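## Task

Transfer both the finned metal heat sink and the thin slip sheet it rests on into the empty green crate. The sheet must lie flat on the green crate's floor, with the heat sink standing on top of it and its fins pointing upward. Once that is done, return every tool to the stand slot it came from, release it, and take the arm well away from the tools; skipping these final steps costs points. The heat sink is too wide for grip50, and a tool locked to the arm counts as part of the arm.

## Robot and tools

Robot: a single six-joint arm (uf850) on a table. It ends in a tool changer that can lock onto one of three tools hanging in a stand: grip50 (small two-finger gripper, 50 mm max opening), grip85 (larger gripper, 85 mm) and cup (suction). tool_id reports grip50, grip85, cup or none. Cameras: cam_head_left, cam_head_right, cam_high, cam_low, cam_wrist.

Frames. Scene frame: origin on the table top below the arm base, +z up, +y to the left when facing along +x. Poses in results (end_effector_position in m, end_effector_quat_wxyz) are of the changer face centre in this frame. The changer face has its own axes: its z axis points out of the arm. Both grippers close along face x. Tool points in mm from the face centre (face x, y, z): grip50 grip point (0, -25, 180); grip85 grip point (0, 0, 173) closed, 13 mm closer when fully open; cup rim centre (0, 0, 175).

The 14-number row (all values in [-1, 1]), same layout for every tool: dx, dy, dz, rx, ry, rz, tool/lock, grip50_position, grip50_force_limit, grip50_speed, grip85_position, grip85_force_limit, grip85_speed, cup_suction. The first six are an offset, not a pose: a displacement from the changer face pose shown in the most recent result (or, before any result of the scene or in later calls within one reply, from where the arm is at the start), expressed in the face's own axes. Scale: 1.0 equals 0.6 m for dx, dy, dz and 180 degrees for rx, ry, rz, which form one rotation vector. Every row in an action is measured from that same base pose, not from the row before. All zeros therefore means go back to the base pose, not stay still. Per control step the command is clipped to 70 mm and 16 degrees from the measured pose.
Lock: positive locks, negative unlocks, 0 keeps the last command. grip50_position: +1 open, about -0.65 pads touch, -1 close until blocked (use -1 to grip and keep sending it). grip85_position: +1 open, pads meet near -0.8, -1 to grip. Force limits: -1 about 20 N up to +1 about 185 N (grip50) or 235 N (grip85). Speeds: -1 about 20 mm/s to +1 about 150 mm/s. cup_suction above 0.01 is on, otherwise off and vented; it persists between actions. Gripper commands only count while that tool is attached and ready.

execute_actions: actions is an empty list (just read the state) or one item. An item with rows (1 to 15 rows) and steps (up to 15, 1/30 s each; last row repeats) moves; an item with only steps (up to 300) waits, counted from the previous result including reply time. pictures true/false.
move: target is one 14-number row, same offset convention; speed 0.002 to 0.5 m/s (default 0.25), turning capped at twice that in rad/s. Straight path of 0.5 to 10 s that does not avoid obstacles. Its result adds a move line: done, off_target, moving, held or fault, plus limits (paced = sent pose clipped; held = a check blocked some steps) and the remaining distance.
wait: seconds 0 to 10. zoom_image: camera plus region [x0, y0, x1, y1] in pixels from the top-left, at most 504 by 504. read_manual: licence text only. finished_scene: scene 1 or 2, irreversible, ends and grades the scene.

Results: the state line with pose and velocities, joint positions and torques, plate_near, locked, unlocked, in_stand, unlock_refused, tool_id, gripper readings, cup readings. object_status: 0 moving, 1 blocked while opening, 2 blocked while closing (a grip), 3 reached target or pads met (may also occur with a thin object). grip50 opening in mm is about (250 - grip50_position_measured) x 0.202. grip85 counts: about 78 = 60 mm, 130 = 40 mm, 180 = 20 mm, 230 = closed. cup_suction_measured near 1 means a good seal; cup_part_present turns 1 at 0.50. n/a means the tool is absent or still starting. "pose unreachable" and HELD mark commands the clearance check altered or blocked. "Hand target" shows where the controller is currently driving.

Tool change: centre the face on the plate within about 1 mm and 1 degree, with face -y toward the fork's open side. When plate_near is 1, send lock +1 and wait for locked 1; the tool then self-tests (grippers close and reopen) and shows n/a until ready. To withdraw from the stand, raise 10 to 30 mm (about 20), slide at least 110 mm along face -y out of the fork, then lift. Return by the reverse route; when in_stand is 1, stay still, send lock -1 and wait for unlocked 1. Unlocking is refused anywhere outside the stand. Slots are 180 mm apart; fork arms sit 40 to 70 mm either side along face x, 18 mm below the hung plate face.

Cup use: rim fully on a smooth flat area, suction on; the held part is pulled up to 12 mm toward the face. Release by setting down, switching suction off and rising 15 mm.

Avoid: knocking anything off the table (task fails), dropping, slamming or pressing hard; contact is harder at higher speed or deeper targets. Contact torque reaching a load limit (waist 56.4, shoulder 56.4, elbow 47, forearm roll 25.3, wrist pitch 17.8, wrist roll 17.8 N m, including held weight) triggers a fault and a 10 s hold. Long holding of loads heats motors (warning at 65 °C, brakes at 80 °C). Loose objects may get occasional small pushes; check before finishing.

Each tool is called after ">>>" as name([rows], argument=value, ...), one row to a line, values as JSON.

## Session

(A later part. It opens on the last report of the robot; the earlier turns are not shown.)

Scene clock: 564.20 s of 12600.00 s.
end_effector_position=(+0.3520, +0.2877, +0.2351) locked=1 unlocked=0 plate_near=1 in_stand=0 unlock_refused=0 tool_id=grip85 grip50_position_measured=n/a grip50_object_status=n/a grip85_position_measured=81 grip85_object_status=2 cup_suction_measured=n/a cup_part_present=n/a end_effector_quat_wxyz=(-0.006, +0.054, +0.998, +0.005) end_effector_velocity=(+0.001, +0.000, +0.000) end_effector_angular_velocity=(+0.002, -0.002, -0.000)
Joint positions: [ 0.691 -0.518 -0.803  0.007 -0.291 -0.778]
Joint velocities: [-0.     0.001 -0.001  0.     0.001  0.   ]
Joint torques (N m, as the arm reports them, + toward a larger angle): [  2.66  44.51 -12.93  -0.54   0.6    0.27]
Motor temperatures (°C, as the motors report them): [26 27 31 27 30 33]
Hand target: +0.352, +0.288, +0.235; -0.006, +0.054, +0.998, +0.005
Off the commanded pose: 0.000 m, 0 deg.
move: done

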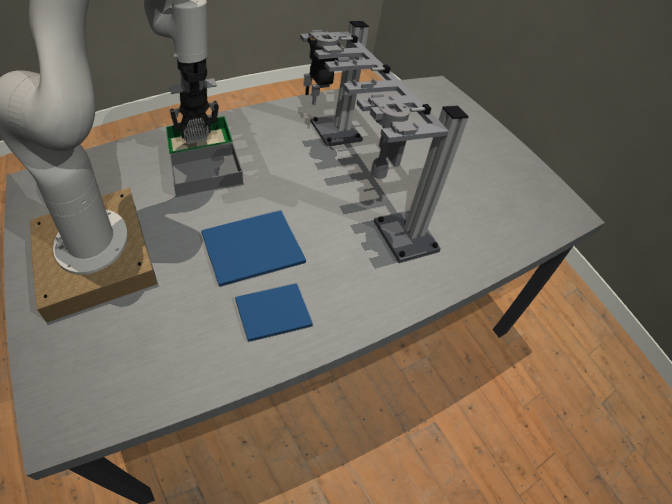

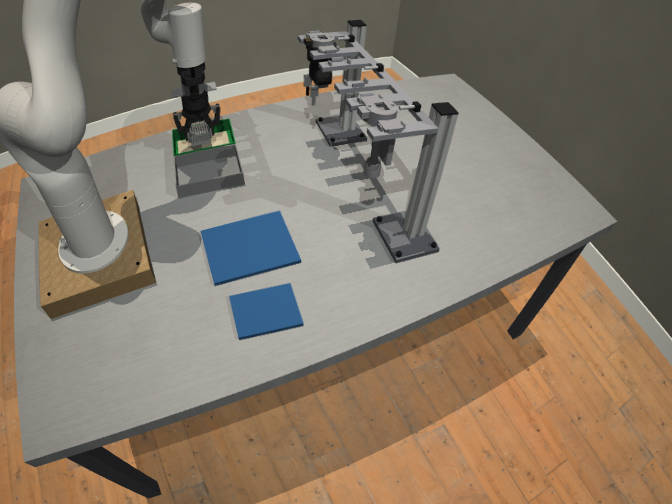

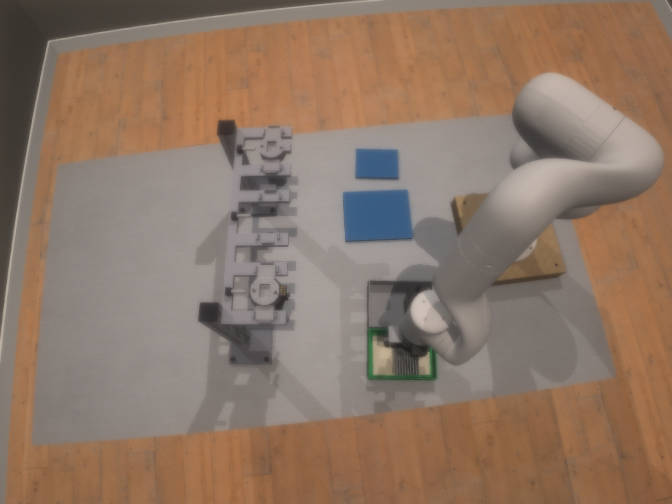

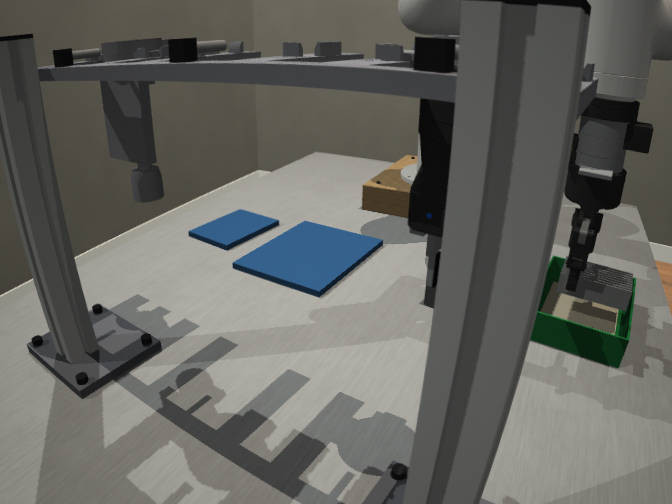

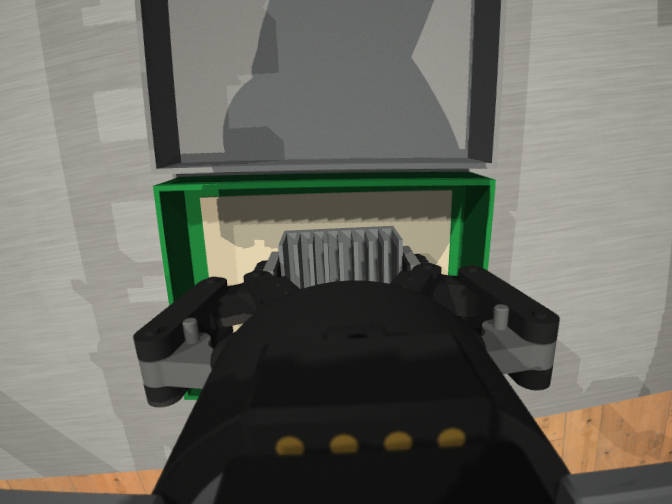

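>>> move(target=[0,-0.007,0.04,0,0,0,0,0,0,0,-1,0,-0.5,0], speed=0.02)

>>> zoom_image(camera="cam_high", region=[340,270,500,400])

>>> zoom_image(camera="cam_low", region=[512,200,672,380])

Scene clock: 583.33 s of 12600.00 s.
end_effector_position=(+0.3514, +0.2838, +0.2111) locked=1 unlocked=0 plate_near=1 in_stand=0 unlock_refused=0 tool_id=grip85 grip50_position_measured=n/a grip50_object_status=n/a grip85_position_measured=81 grip85_object_status=2 cup_suction_measured=n/a cup_part_present=n/a end_effector_quat_wxyz=(-0.006, +0.054, +0.998, +0.005) end_effector_velocity=(+0.001, +0.001, +0.001) end_effector_angular_velocity=(+0.003, -0.003, +0.001)
Joint positions: [ 0.685 -0.569 -0.8    0.008 -0.237 -0.786]
Joint velocities: [ 0.001  0.001 -0.002  0.     0.002 -0.   ]
Joint torques (N m, as the arm reports them, + toward a larger angle): [  2.76  46.2  -12.67  -0.54   0.75   0.07]
Motor temperatures (°C, as the motors report them): [26 27 31 27 30 33]
Hand target: +0.351, +0.284, +0.211; -0.006, +0.054, +0.998, +0.005
Off the commanded pose: 0.000 m, 0 deg.
move: done

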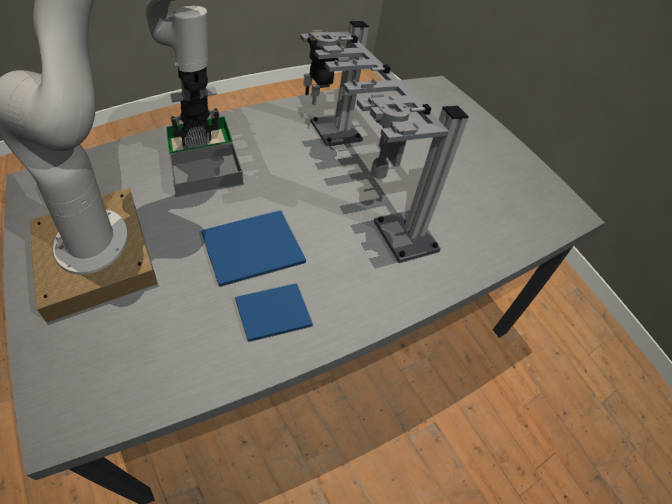

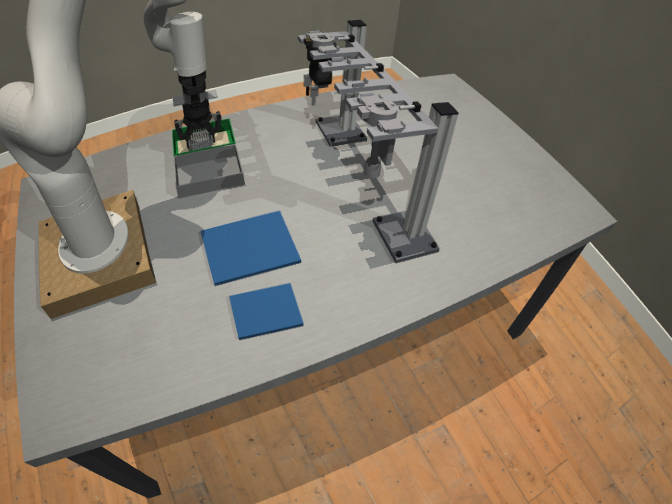

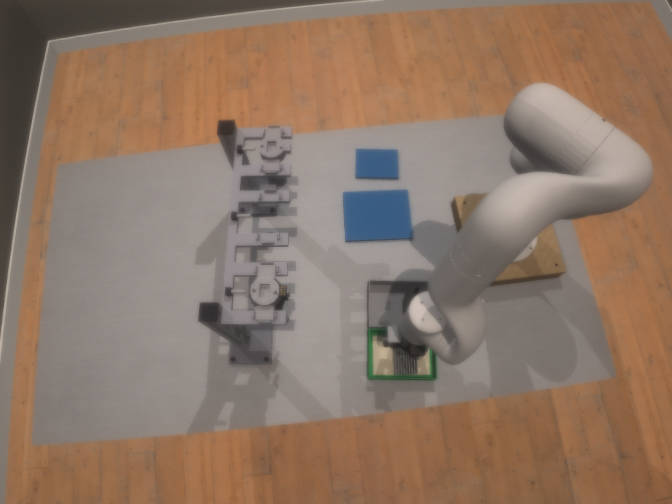

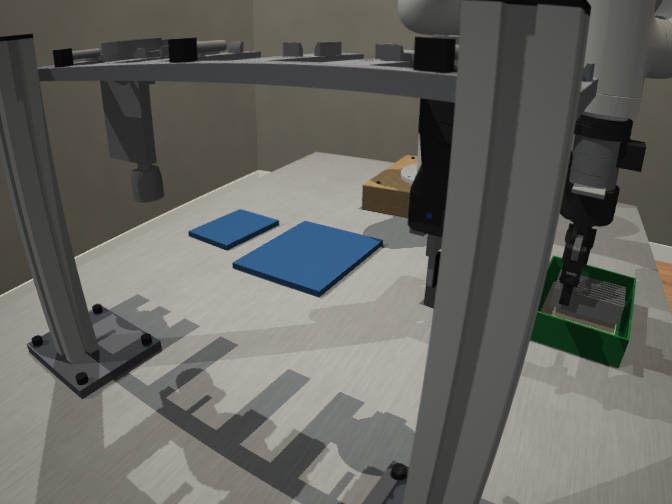

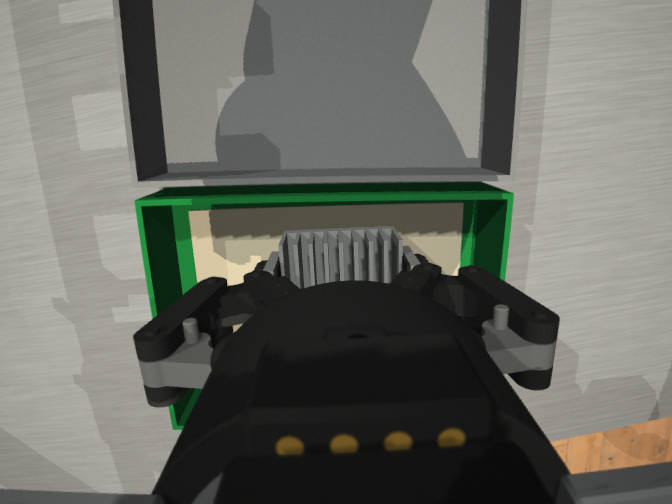

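Region (340, 270, 500, 400) of cam_high's 672x504 image, scaled by 3.150, with more detail than that image has; it fills the top 410 rows of this view, and the rest is white.

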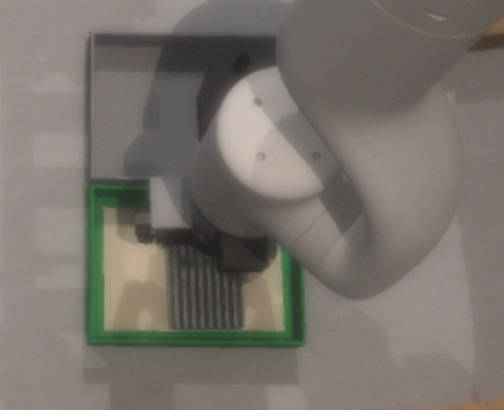

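Region (512, 200, 672, 380) of cam_low's 672x504 image, scaled by 2.800, with more detail than that image has.

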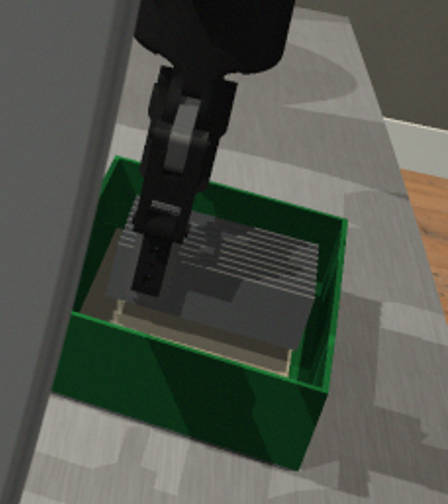

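>>> move(target=[0,-0.008,0.02,0,0,0,0,0,0,0,-1,0,-0.5,0], speed=0.015)

>>> zoom_image(camera="cam_high", region=[340,270,500,400])

>>> zoom_image(camera="cam_low", region=[512,200,672,380])

Scene clock: 597.03 s of 12600.00 s.
end_effector_position=(+0.3508, +0.2792, +0.1991) locked=1 unlocked=0 plate_near=1 in_stand=0 unlock_refused=0 tool_id=grip85 grip50_position_measured=n/a grip50_object_status=n/a grip85_position_measured=81 grip85_object_status=2 cup_suction_measured=n/a cup_part_present=n/a end_effector_quat_wxyz=(-0.006, +0.054, +0.998, +0.005) end_effector_velocity=(+0.001, +0.001, +0.001) end_effector_angular_velocity=(+0.002, -0.002, +0.000)
Joint positions: [ 0.677 -0.593 -0.794  0.009 -0.208 -0.794]
Joint velocities: [ 0.     0.001 -0.001 -0.     0.001 -0.   ]
Joint torques (N m, as the arm reports them, + toward a larger angle): [  1.56  43.9  -11.5   -1.23   0.68   0.14]
Motor temperatures (°C, as the motors report them): [26 27 31 27 30 33]
Hand target: +0.351, +0.279, +0.199; -0.006, +0.054, +0.998, +0.005
Off the commanded pose: 0.000 m, 0 deg.
move: done

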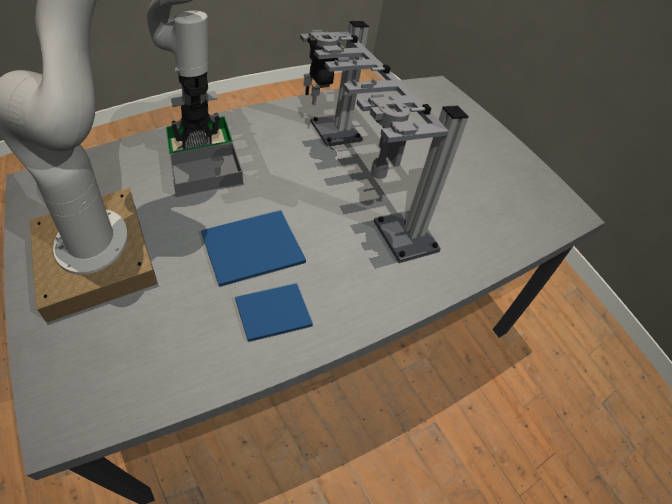

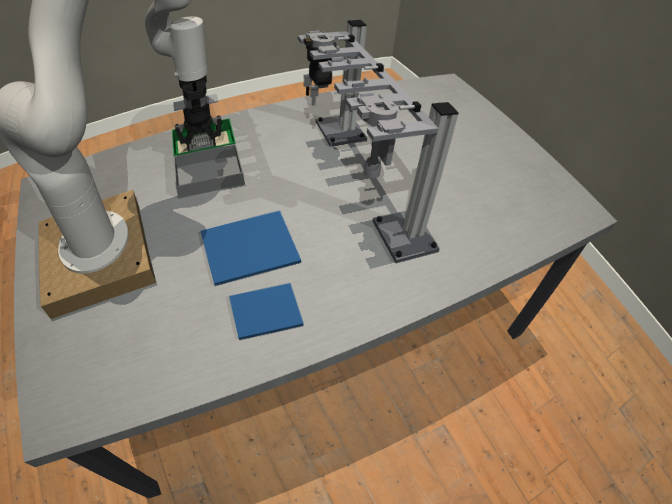

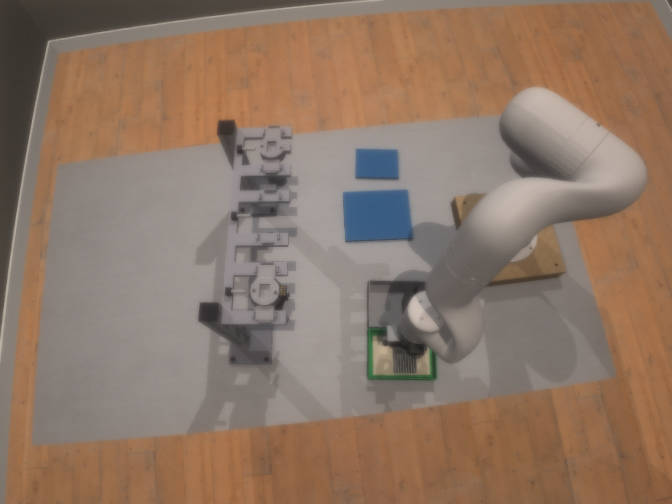

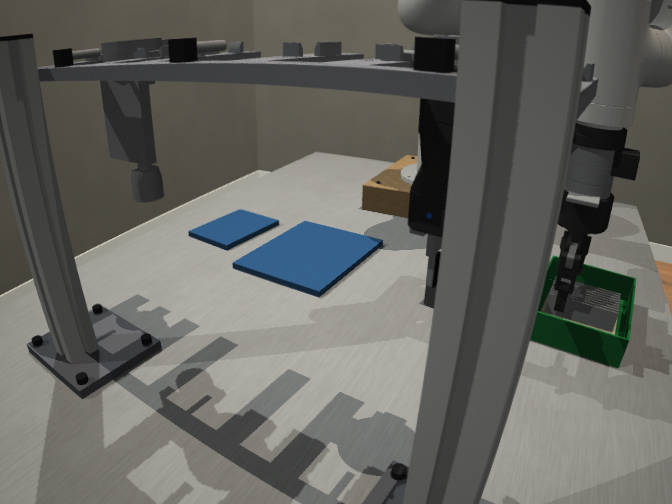

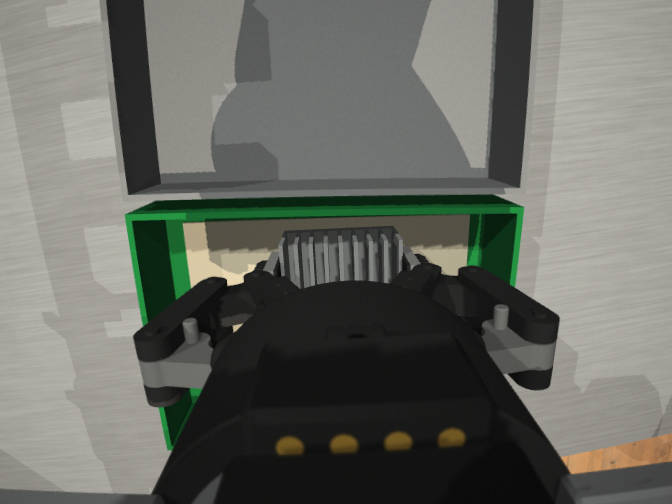

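Region (340, 270, 500, 400) of cam_high's 672x504 image, scaled by 3.150, with more detail than that image has; it fills the top 410 rows of this view, and the rest is white.

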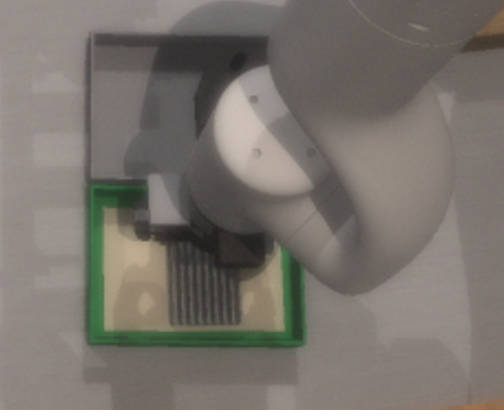

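Region (512, 200, 672, 380) of cam_low's 672x504 image, scaled by 2.800, with more detail than that image has.

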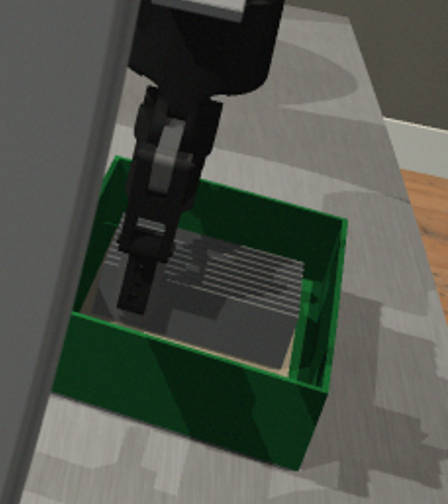

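>>> move(target=[0,0,0.0045,0,0,0,0,0,0,0,-1,0,-0.5,0], speed=0.008)

>>> move(target=[0,0,0,0,0,0,0,0,0,0,0.65,0,-0.5,0])

>>> move(target=[0,0,-0.15,0,0,0,0,0,0,0,0.65,0,-0.5,0], speed=0.08)

Scene clock: 604.27 s of 12600.00 s.
end_effector_position=(+0.3513, +0.2797, +0.1975) locked=1 unlocked=0 plate_near=1 in_stand=0 unlock_refused=0 tool_id=grip85 grip50_position_measured=n/a grip50_object_status=n/a grip85_position_measured=81 grip85_object_status=2 cup_suction_measured=n/a cup_part_present=n/a end_effector_quat_wxyz=(-0.005, +0.054, +0.998, +0.006) end_effector_velocity=(-0.000, -0.001, -0.001) end_effector_angular_velocity=(-0.000, +0.000, -0.000)
Joint positions: [ 0.677 -0.598 -0.797  0.009 -0.205 -0.795]
Joint velocities: [-0.    -0.002  0.001 -0.     0.003 -0.   ]
Joint torques (N m, as the arm reports them, + toward a larger angle): [ 2.3  22.61 -6.94 -1.31  4.11  0.33]
Motor temperatures (°C, as the motors report them): [26 27 31 27 30 33]
Hand target: +0.351, +0.279, +0.196; -0.006, +0.054, +0.998, +0.005
Off the commanded pose: 0.001 m, 0 deg.
move: done

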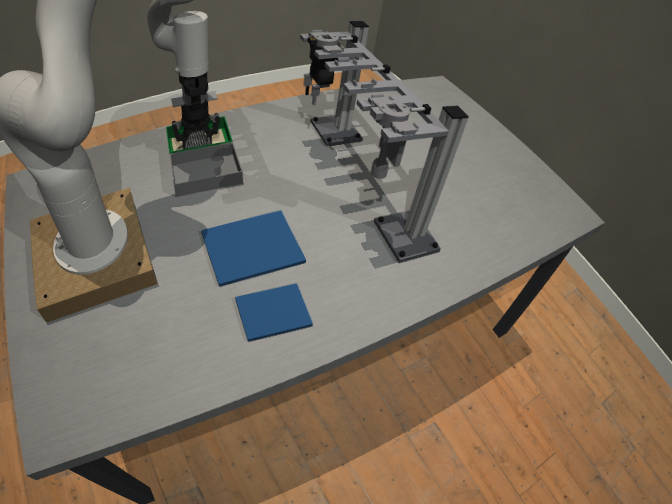

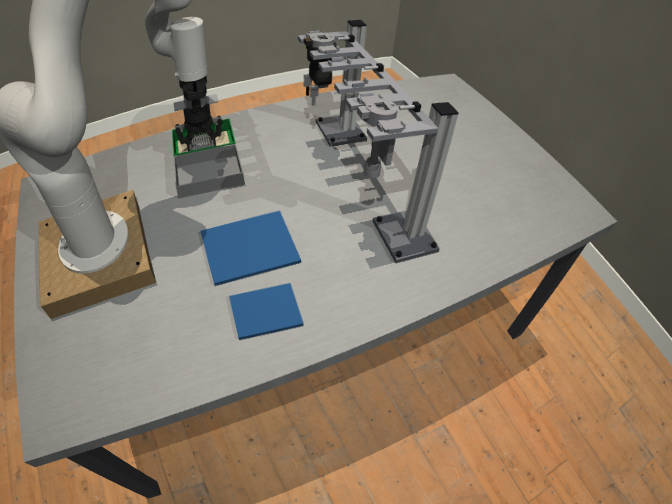

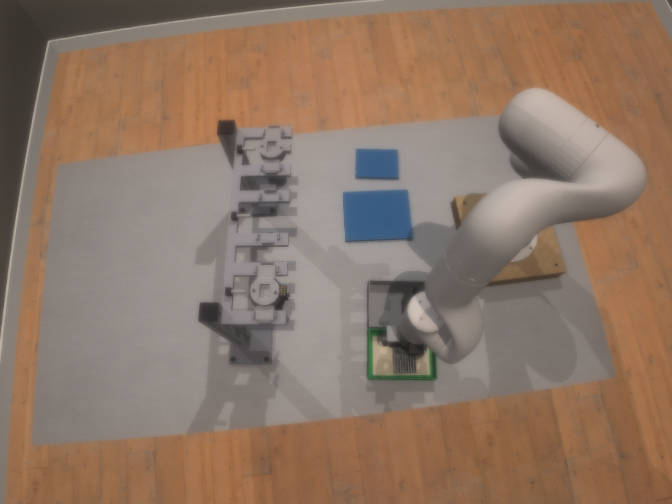

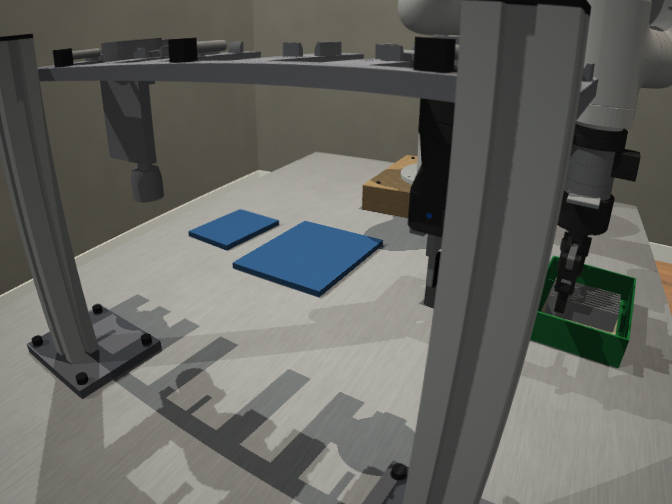

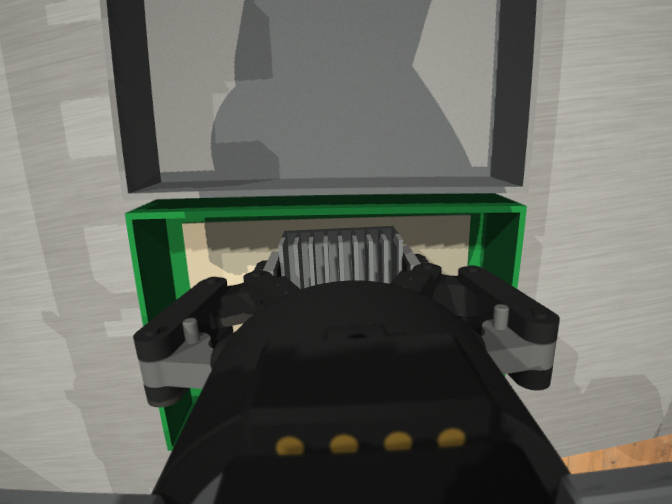

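Scene clock: 604.87 s of 12600.00 s.
end_effector_position=(+0.3512, +0.2797, +0.1974) locked=1 unlocked=0 plate_near=1 in_stand=0 unlock_refused=0 tool_id=grip85 grip50_position_measured=n/a grip50_object_status=n/a grip85_position_measured=48 grip85_object_status=0 cup_suction_measured=n/a cup_part_present=n/a end_effector_quat_wxyz=(-0.005, +0.054, +0.998, +0.006) end_effector_velocity=(+0.000, +0.000, +0.001) end_effector_angular_velocity=(+0.000, -0.000, -0.001)
Joint positions: [ 0.677 -0.598 -0.797  0.009 -0.205 -0.795]
Joint velocities: [-0.     0.001 -0.001  0.    -0.002  0.   ]
Joint torques (N m, as the arm reports them, + toward a larger angle): [  3.    42.81 -11.33  -0.82   0.66   0.12]
Motor temperatures (°C, as the motors report them): [26 27 31 27 30 33]
Hand target: +0.351, +0.280, +0.198; -0.005, +0.054, +0.998, +0.006
Off the commanded pose: 0.000 m, 0 deg.
move: done

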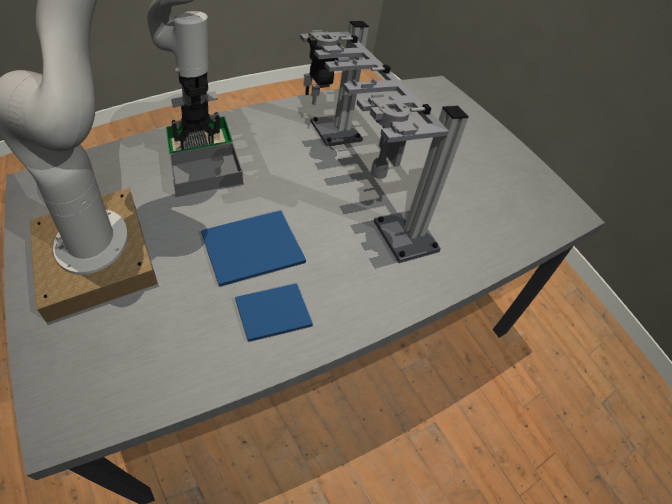

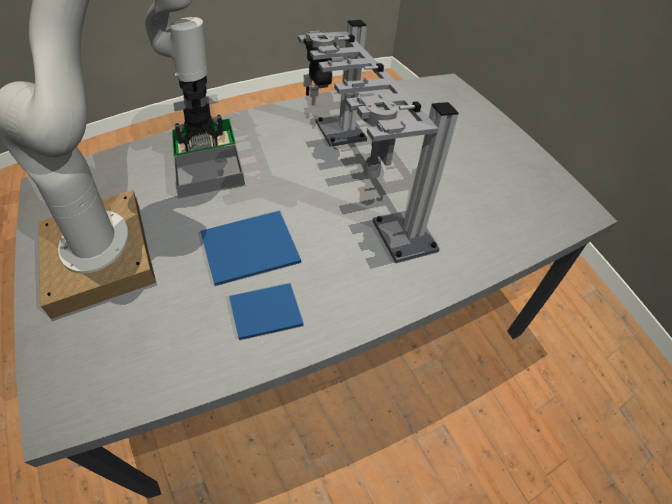

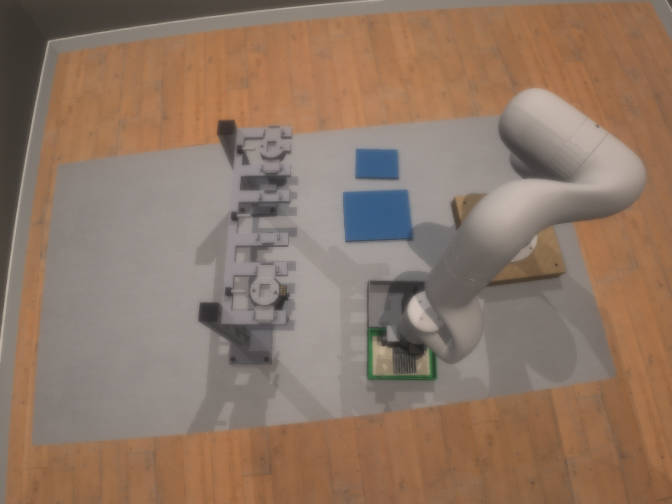

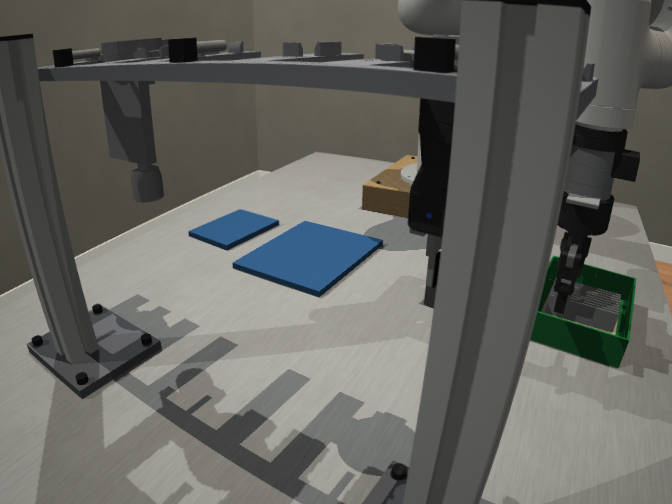

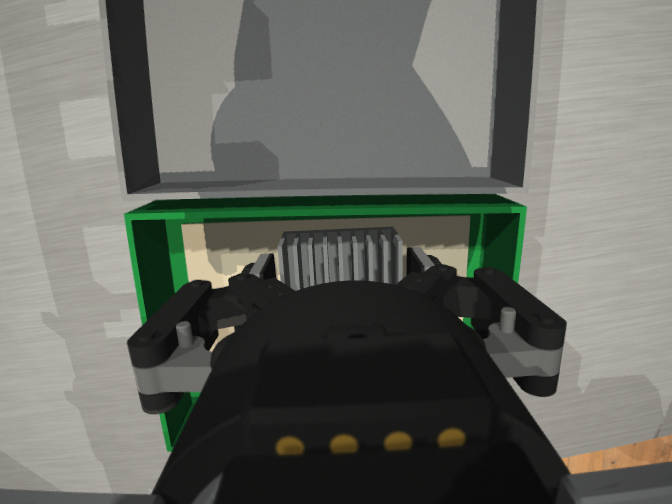

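Scene clock: 606.30 s of 12600.00 s.
end_effector_position=(+0.3518, +0.2784, +0.2871) locked=1 unlocked=0 plate_near=1 in_stand=0 unlock_refused=0 tool_id=grip85 grip50_position_measured=n/a grip50_object_status=n/a grip85_position_measured=48 grip85_object_status=3 cup_suction_measured=n/a cup_part_present=n/a end_effector_quat_wxyz=(-0.006, +0.054, +0.998, +0.006) end_effector_velocity=(+0.000, +0.000, +0.000) end_effector_angular_velocity=(+0.001, -0.001, -0.000)
Joint positions: [ 0.677 -0.393 -0.785  0.005 -0.399 -0.791]
Joint velocities: [-0.     0.    -0.001 -0.     0.     0.   ]
Joint torques (N m, as the arm reports them, + toward a larger angle): [  5.14  40.98 -14.96  -1.03   0.63   0.22]
Motor temperatures (°C, as the motors report them): [26 27 31 27 30 33]
Hand target: +0.352, +0.278, +0.287; -0.006, +0.054, +0.998, +0.006
Off the commanded pose: 0.001 m, 0 deg.
move: done

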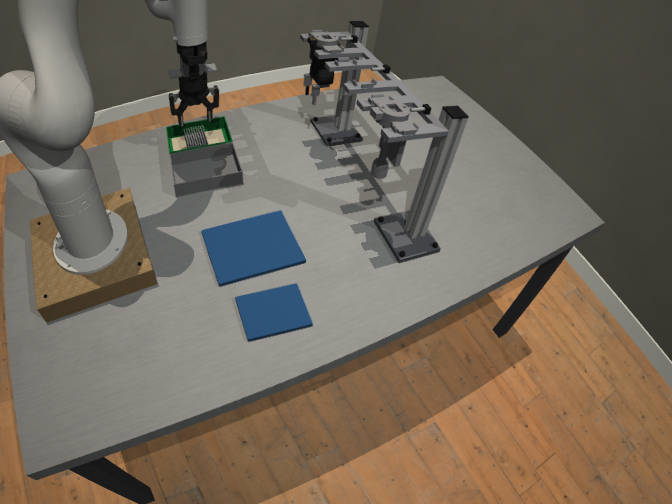

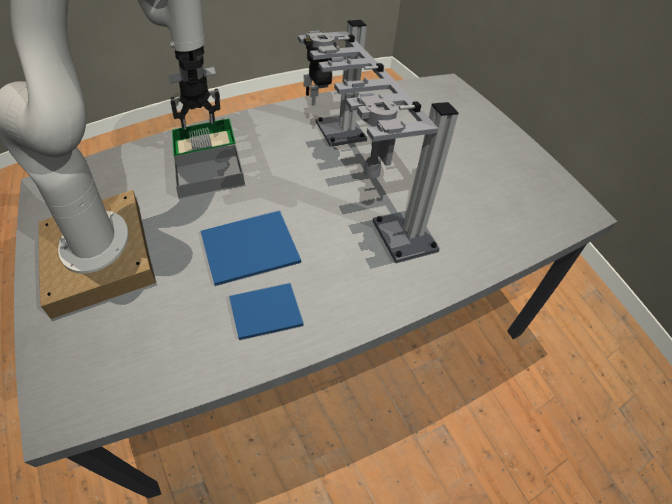

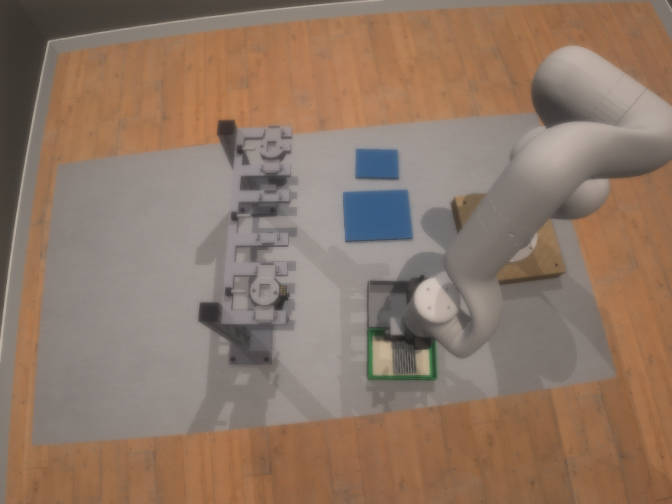

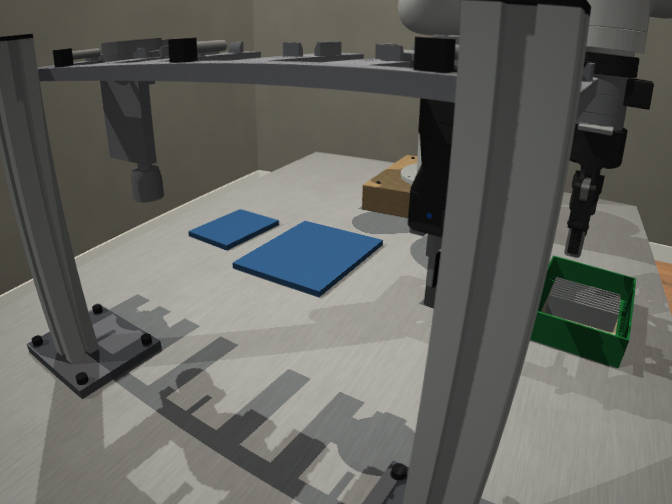

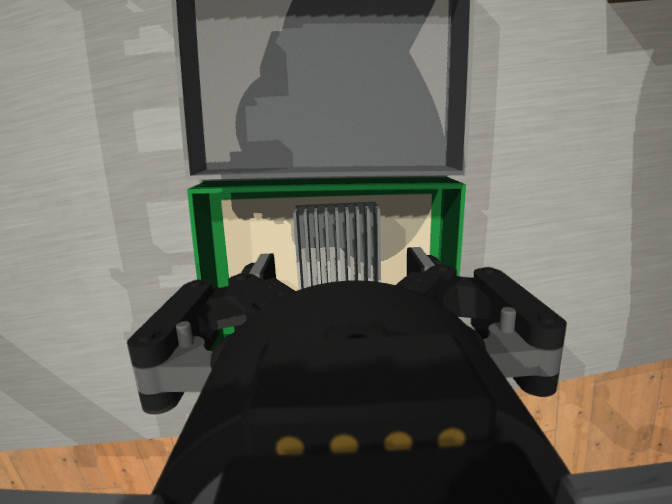

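>>> move(target=[-0.24,-0.407,-0.157,0,0,0.499,0,0,0,0,0.65,0,-0.5,0], speed=0.25)

>>> zoom_image(camera="cam_high", region=[340,270,500,400])

Scene clock: 620.13 s of 12600.00 s.
end_effector_position=(+0.4699, +0.0200, +0.3765) locked=1 unlocked=0 plate_near=1 in_stand=0 unlock_refused=0 tool_id=grip85 grip50_position_measured=n/a grip50_object_status=n/a grip85_position_measured=48 grip85_object_status=3 cup_suction_measured=n/a cup_part_present=n/a end_effector_quat_wxyz=(-0.010, +0.743, +0.669, +0.001) end_effector_velocity=(+0.000, -0.000, +0.000) end_effector_angular_velocity=(-0.000, -0.001, +0.000)
Joint positions: [ 0.053 -0.261 -0.882  0.003 -0.629  0.154]
Joint velocities: [-0.     0.    -0.001 -0.    -0.    -0.   ]
Joint torques (N m, as the arm reports them, + toward a larger angle): [  3.67  42.16 -17.13  -1.34   0.67  -0.02]
Motor temperatures (°C, as the motors report them): [26 27 31 27 30 33]
Hand target: +0.470, +0.020, +0.377; -0.010, +0.743, +0.669, +0.001
Off the commanded pose: 0.001 m, 0 deg.
move: done

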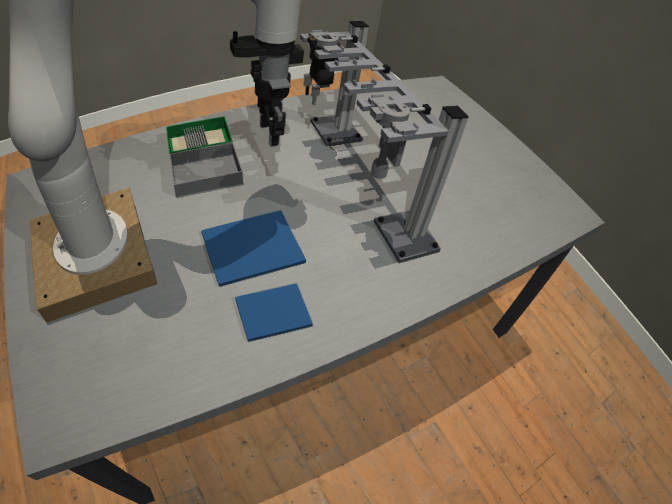

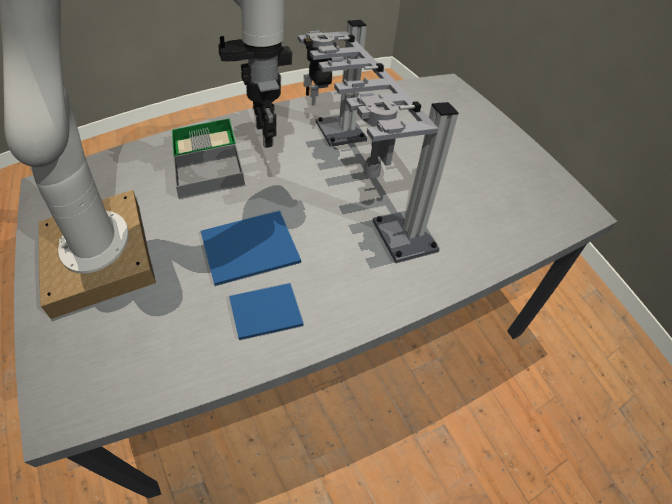

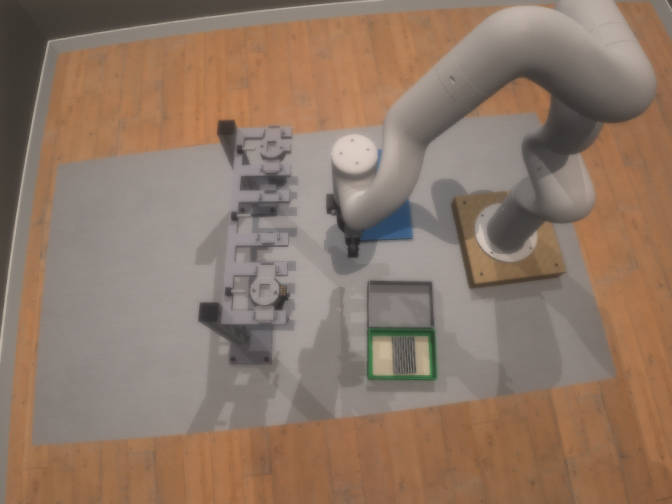

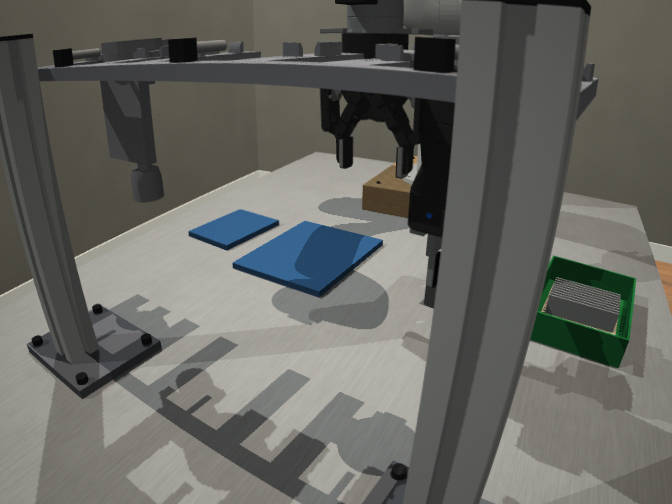

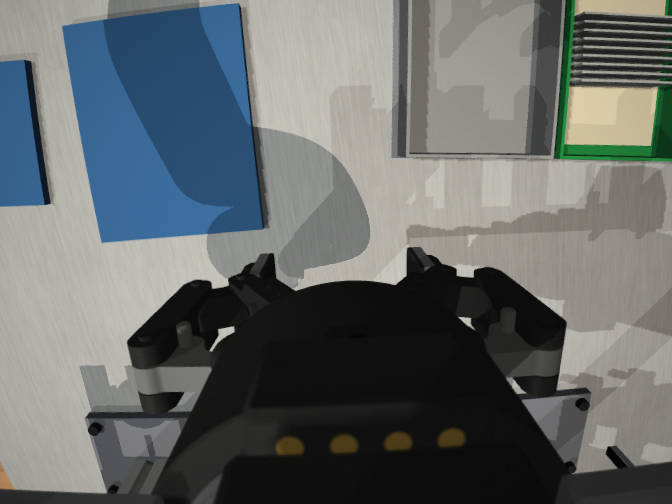

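Region (340, 270, 500, 400) of cam_high's 672x504 image, scaled by 3.150, with more detail than that image has; it fills the top 410 rows of this view, and the rest is white.

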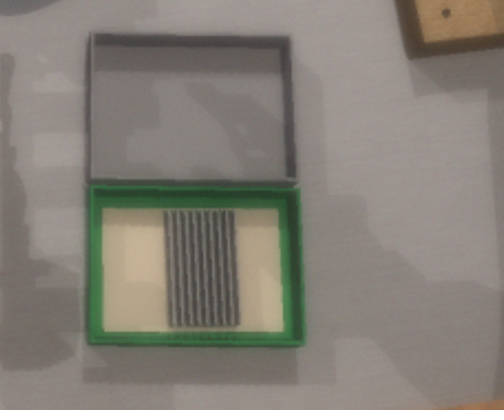

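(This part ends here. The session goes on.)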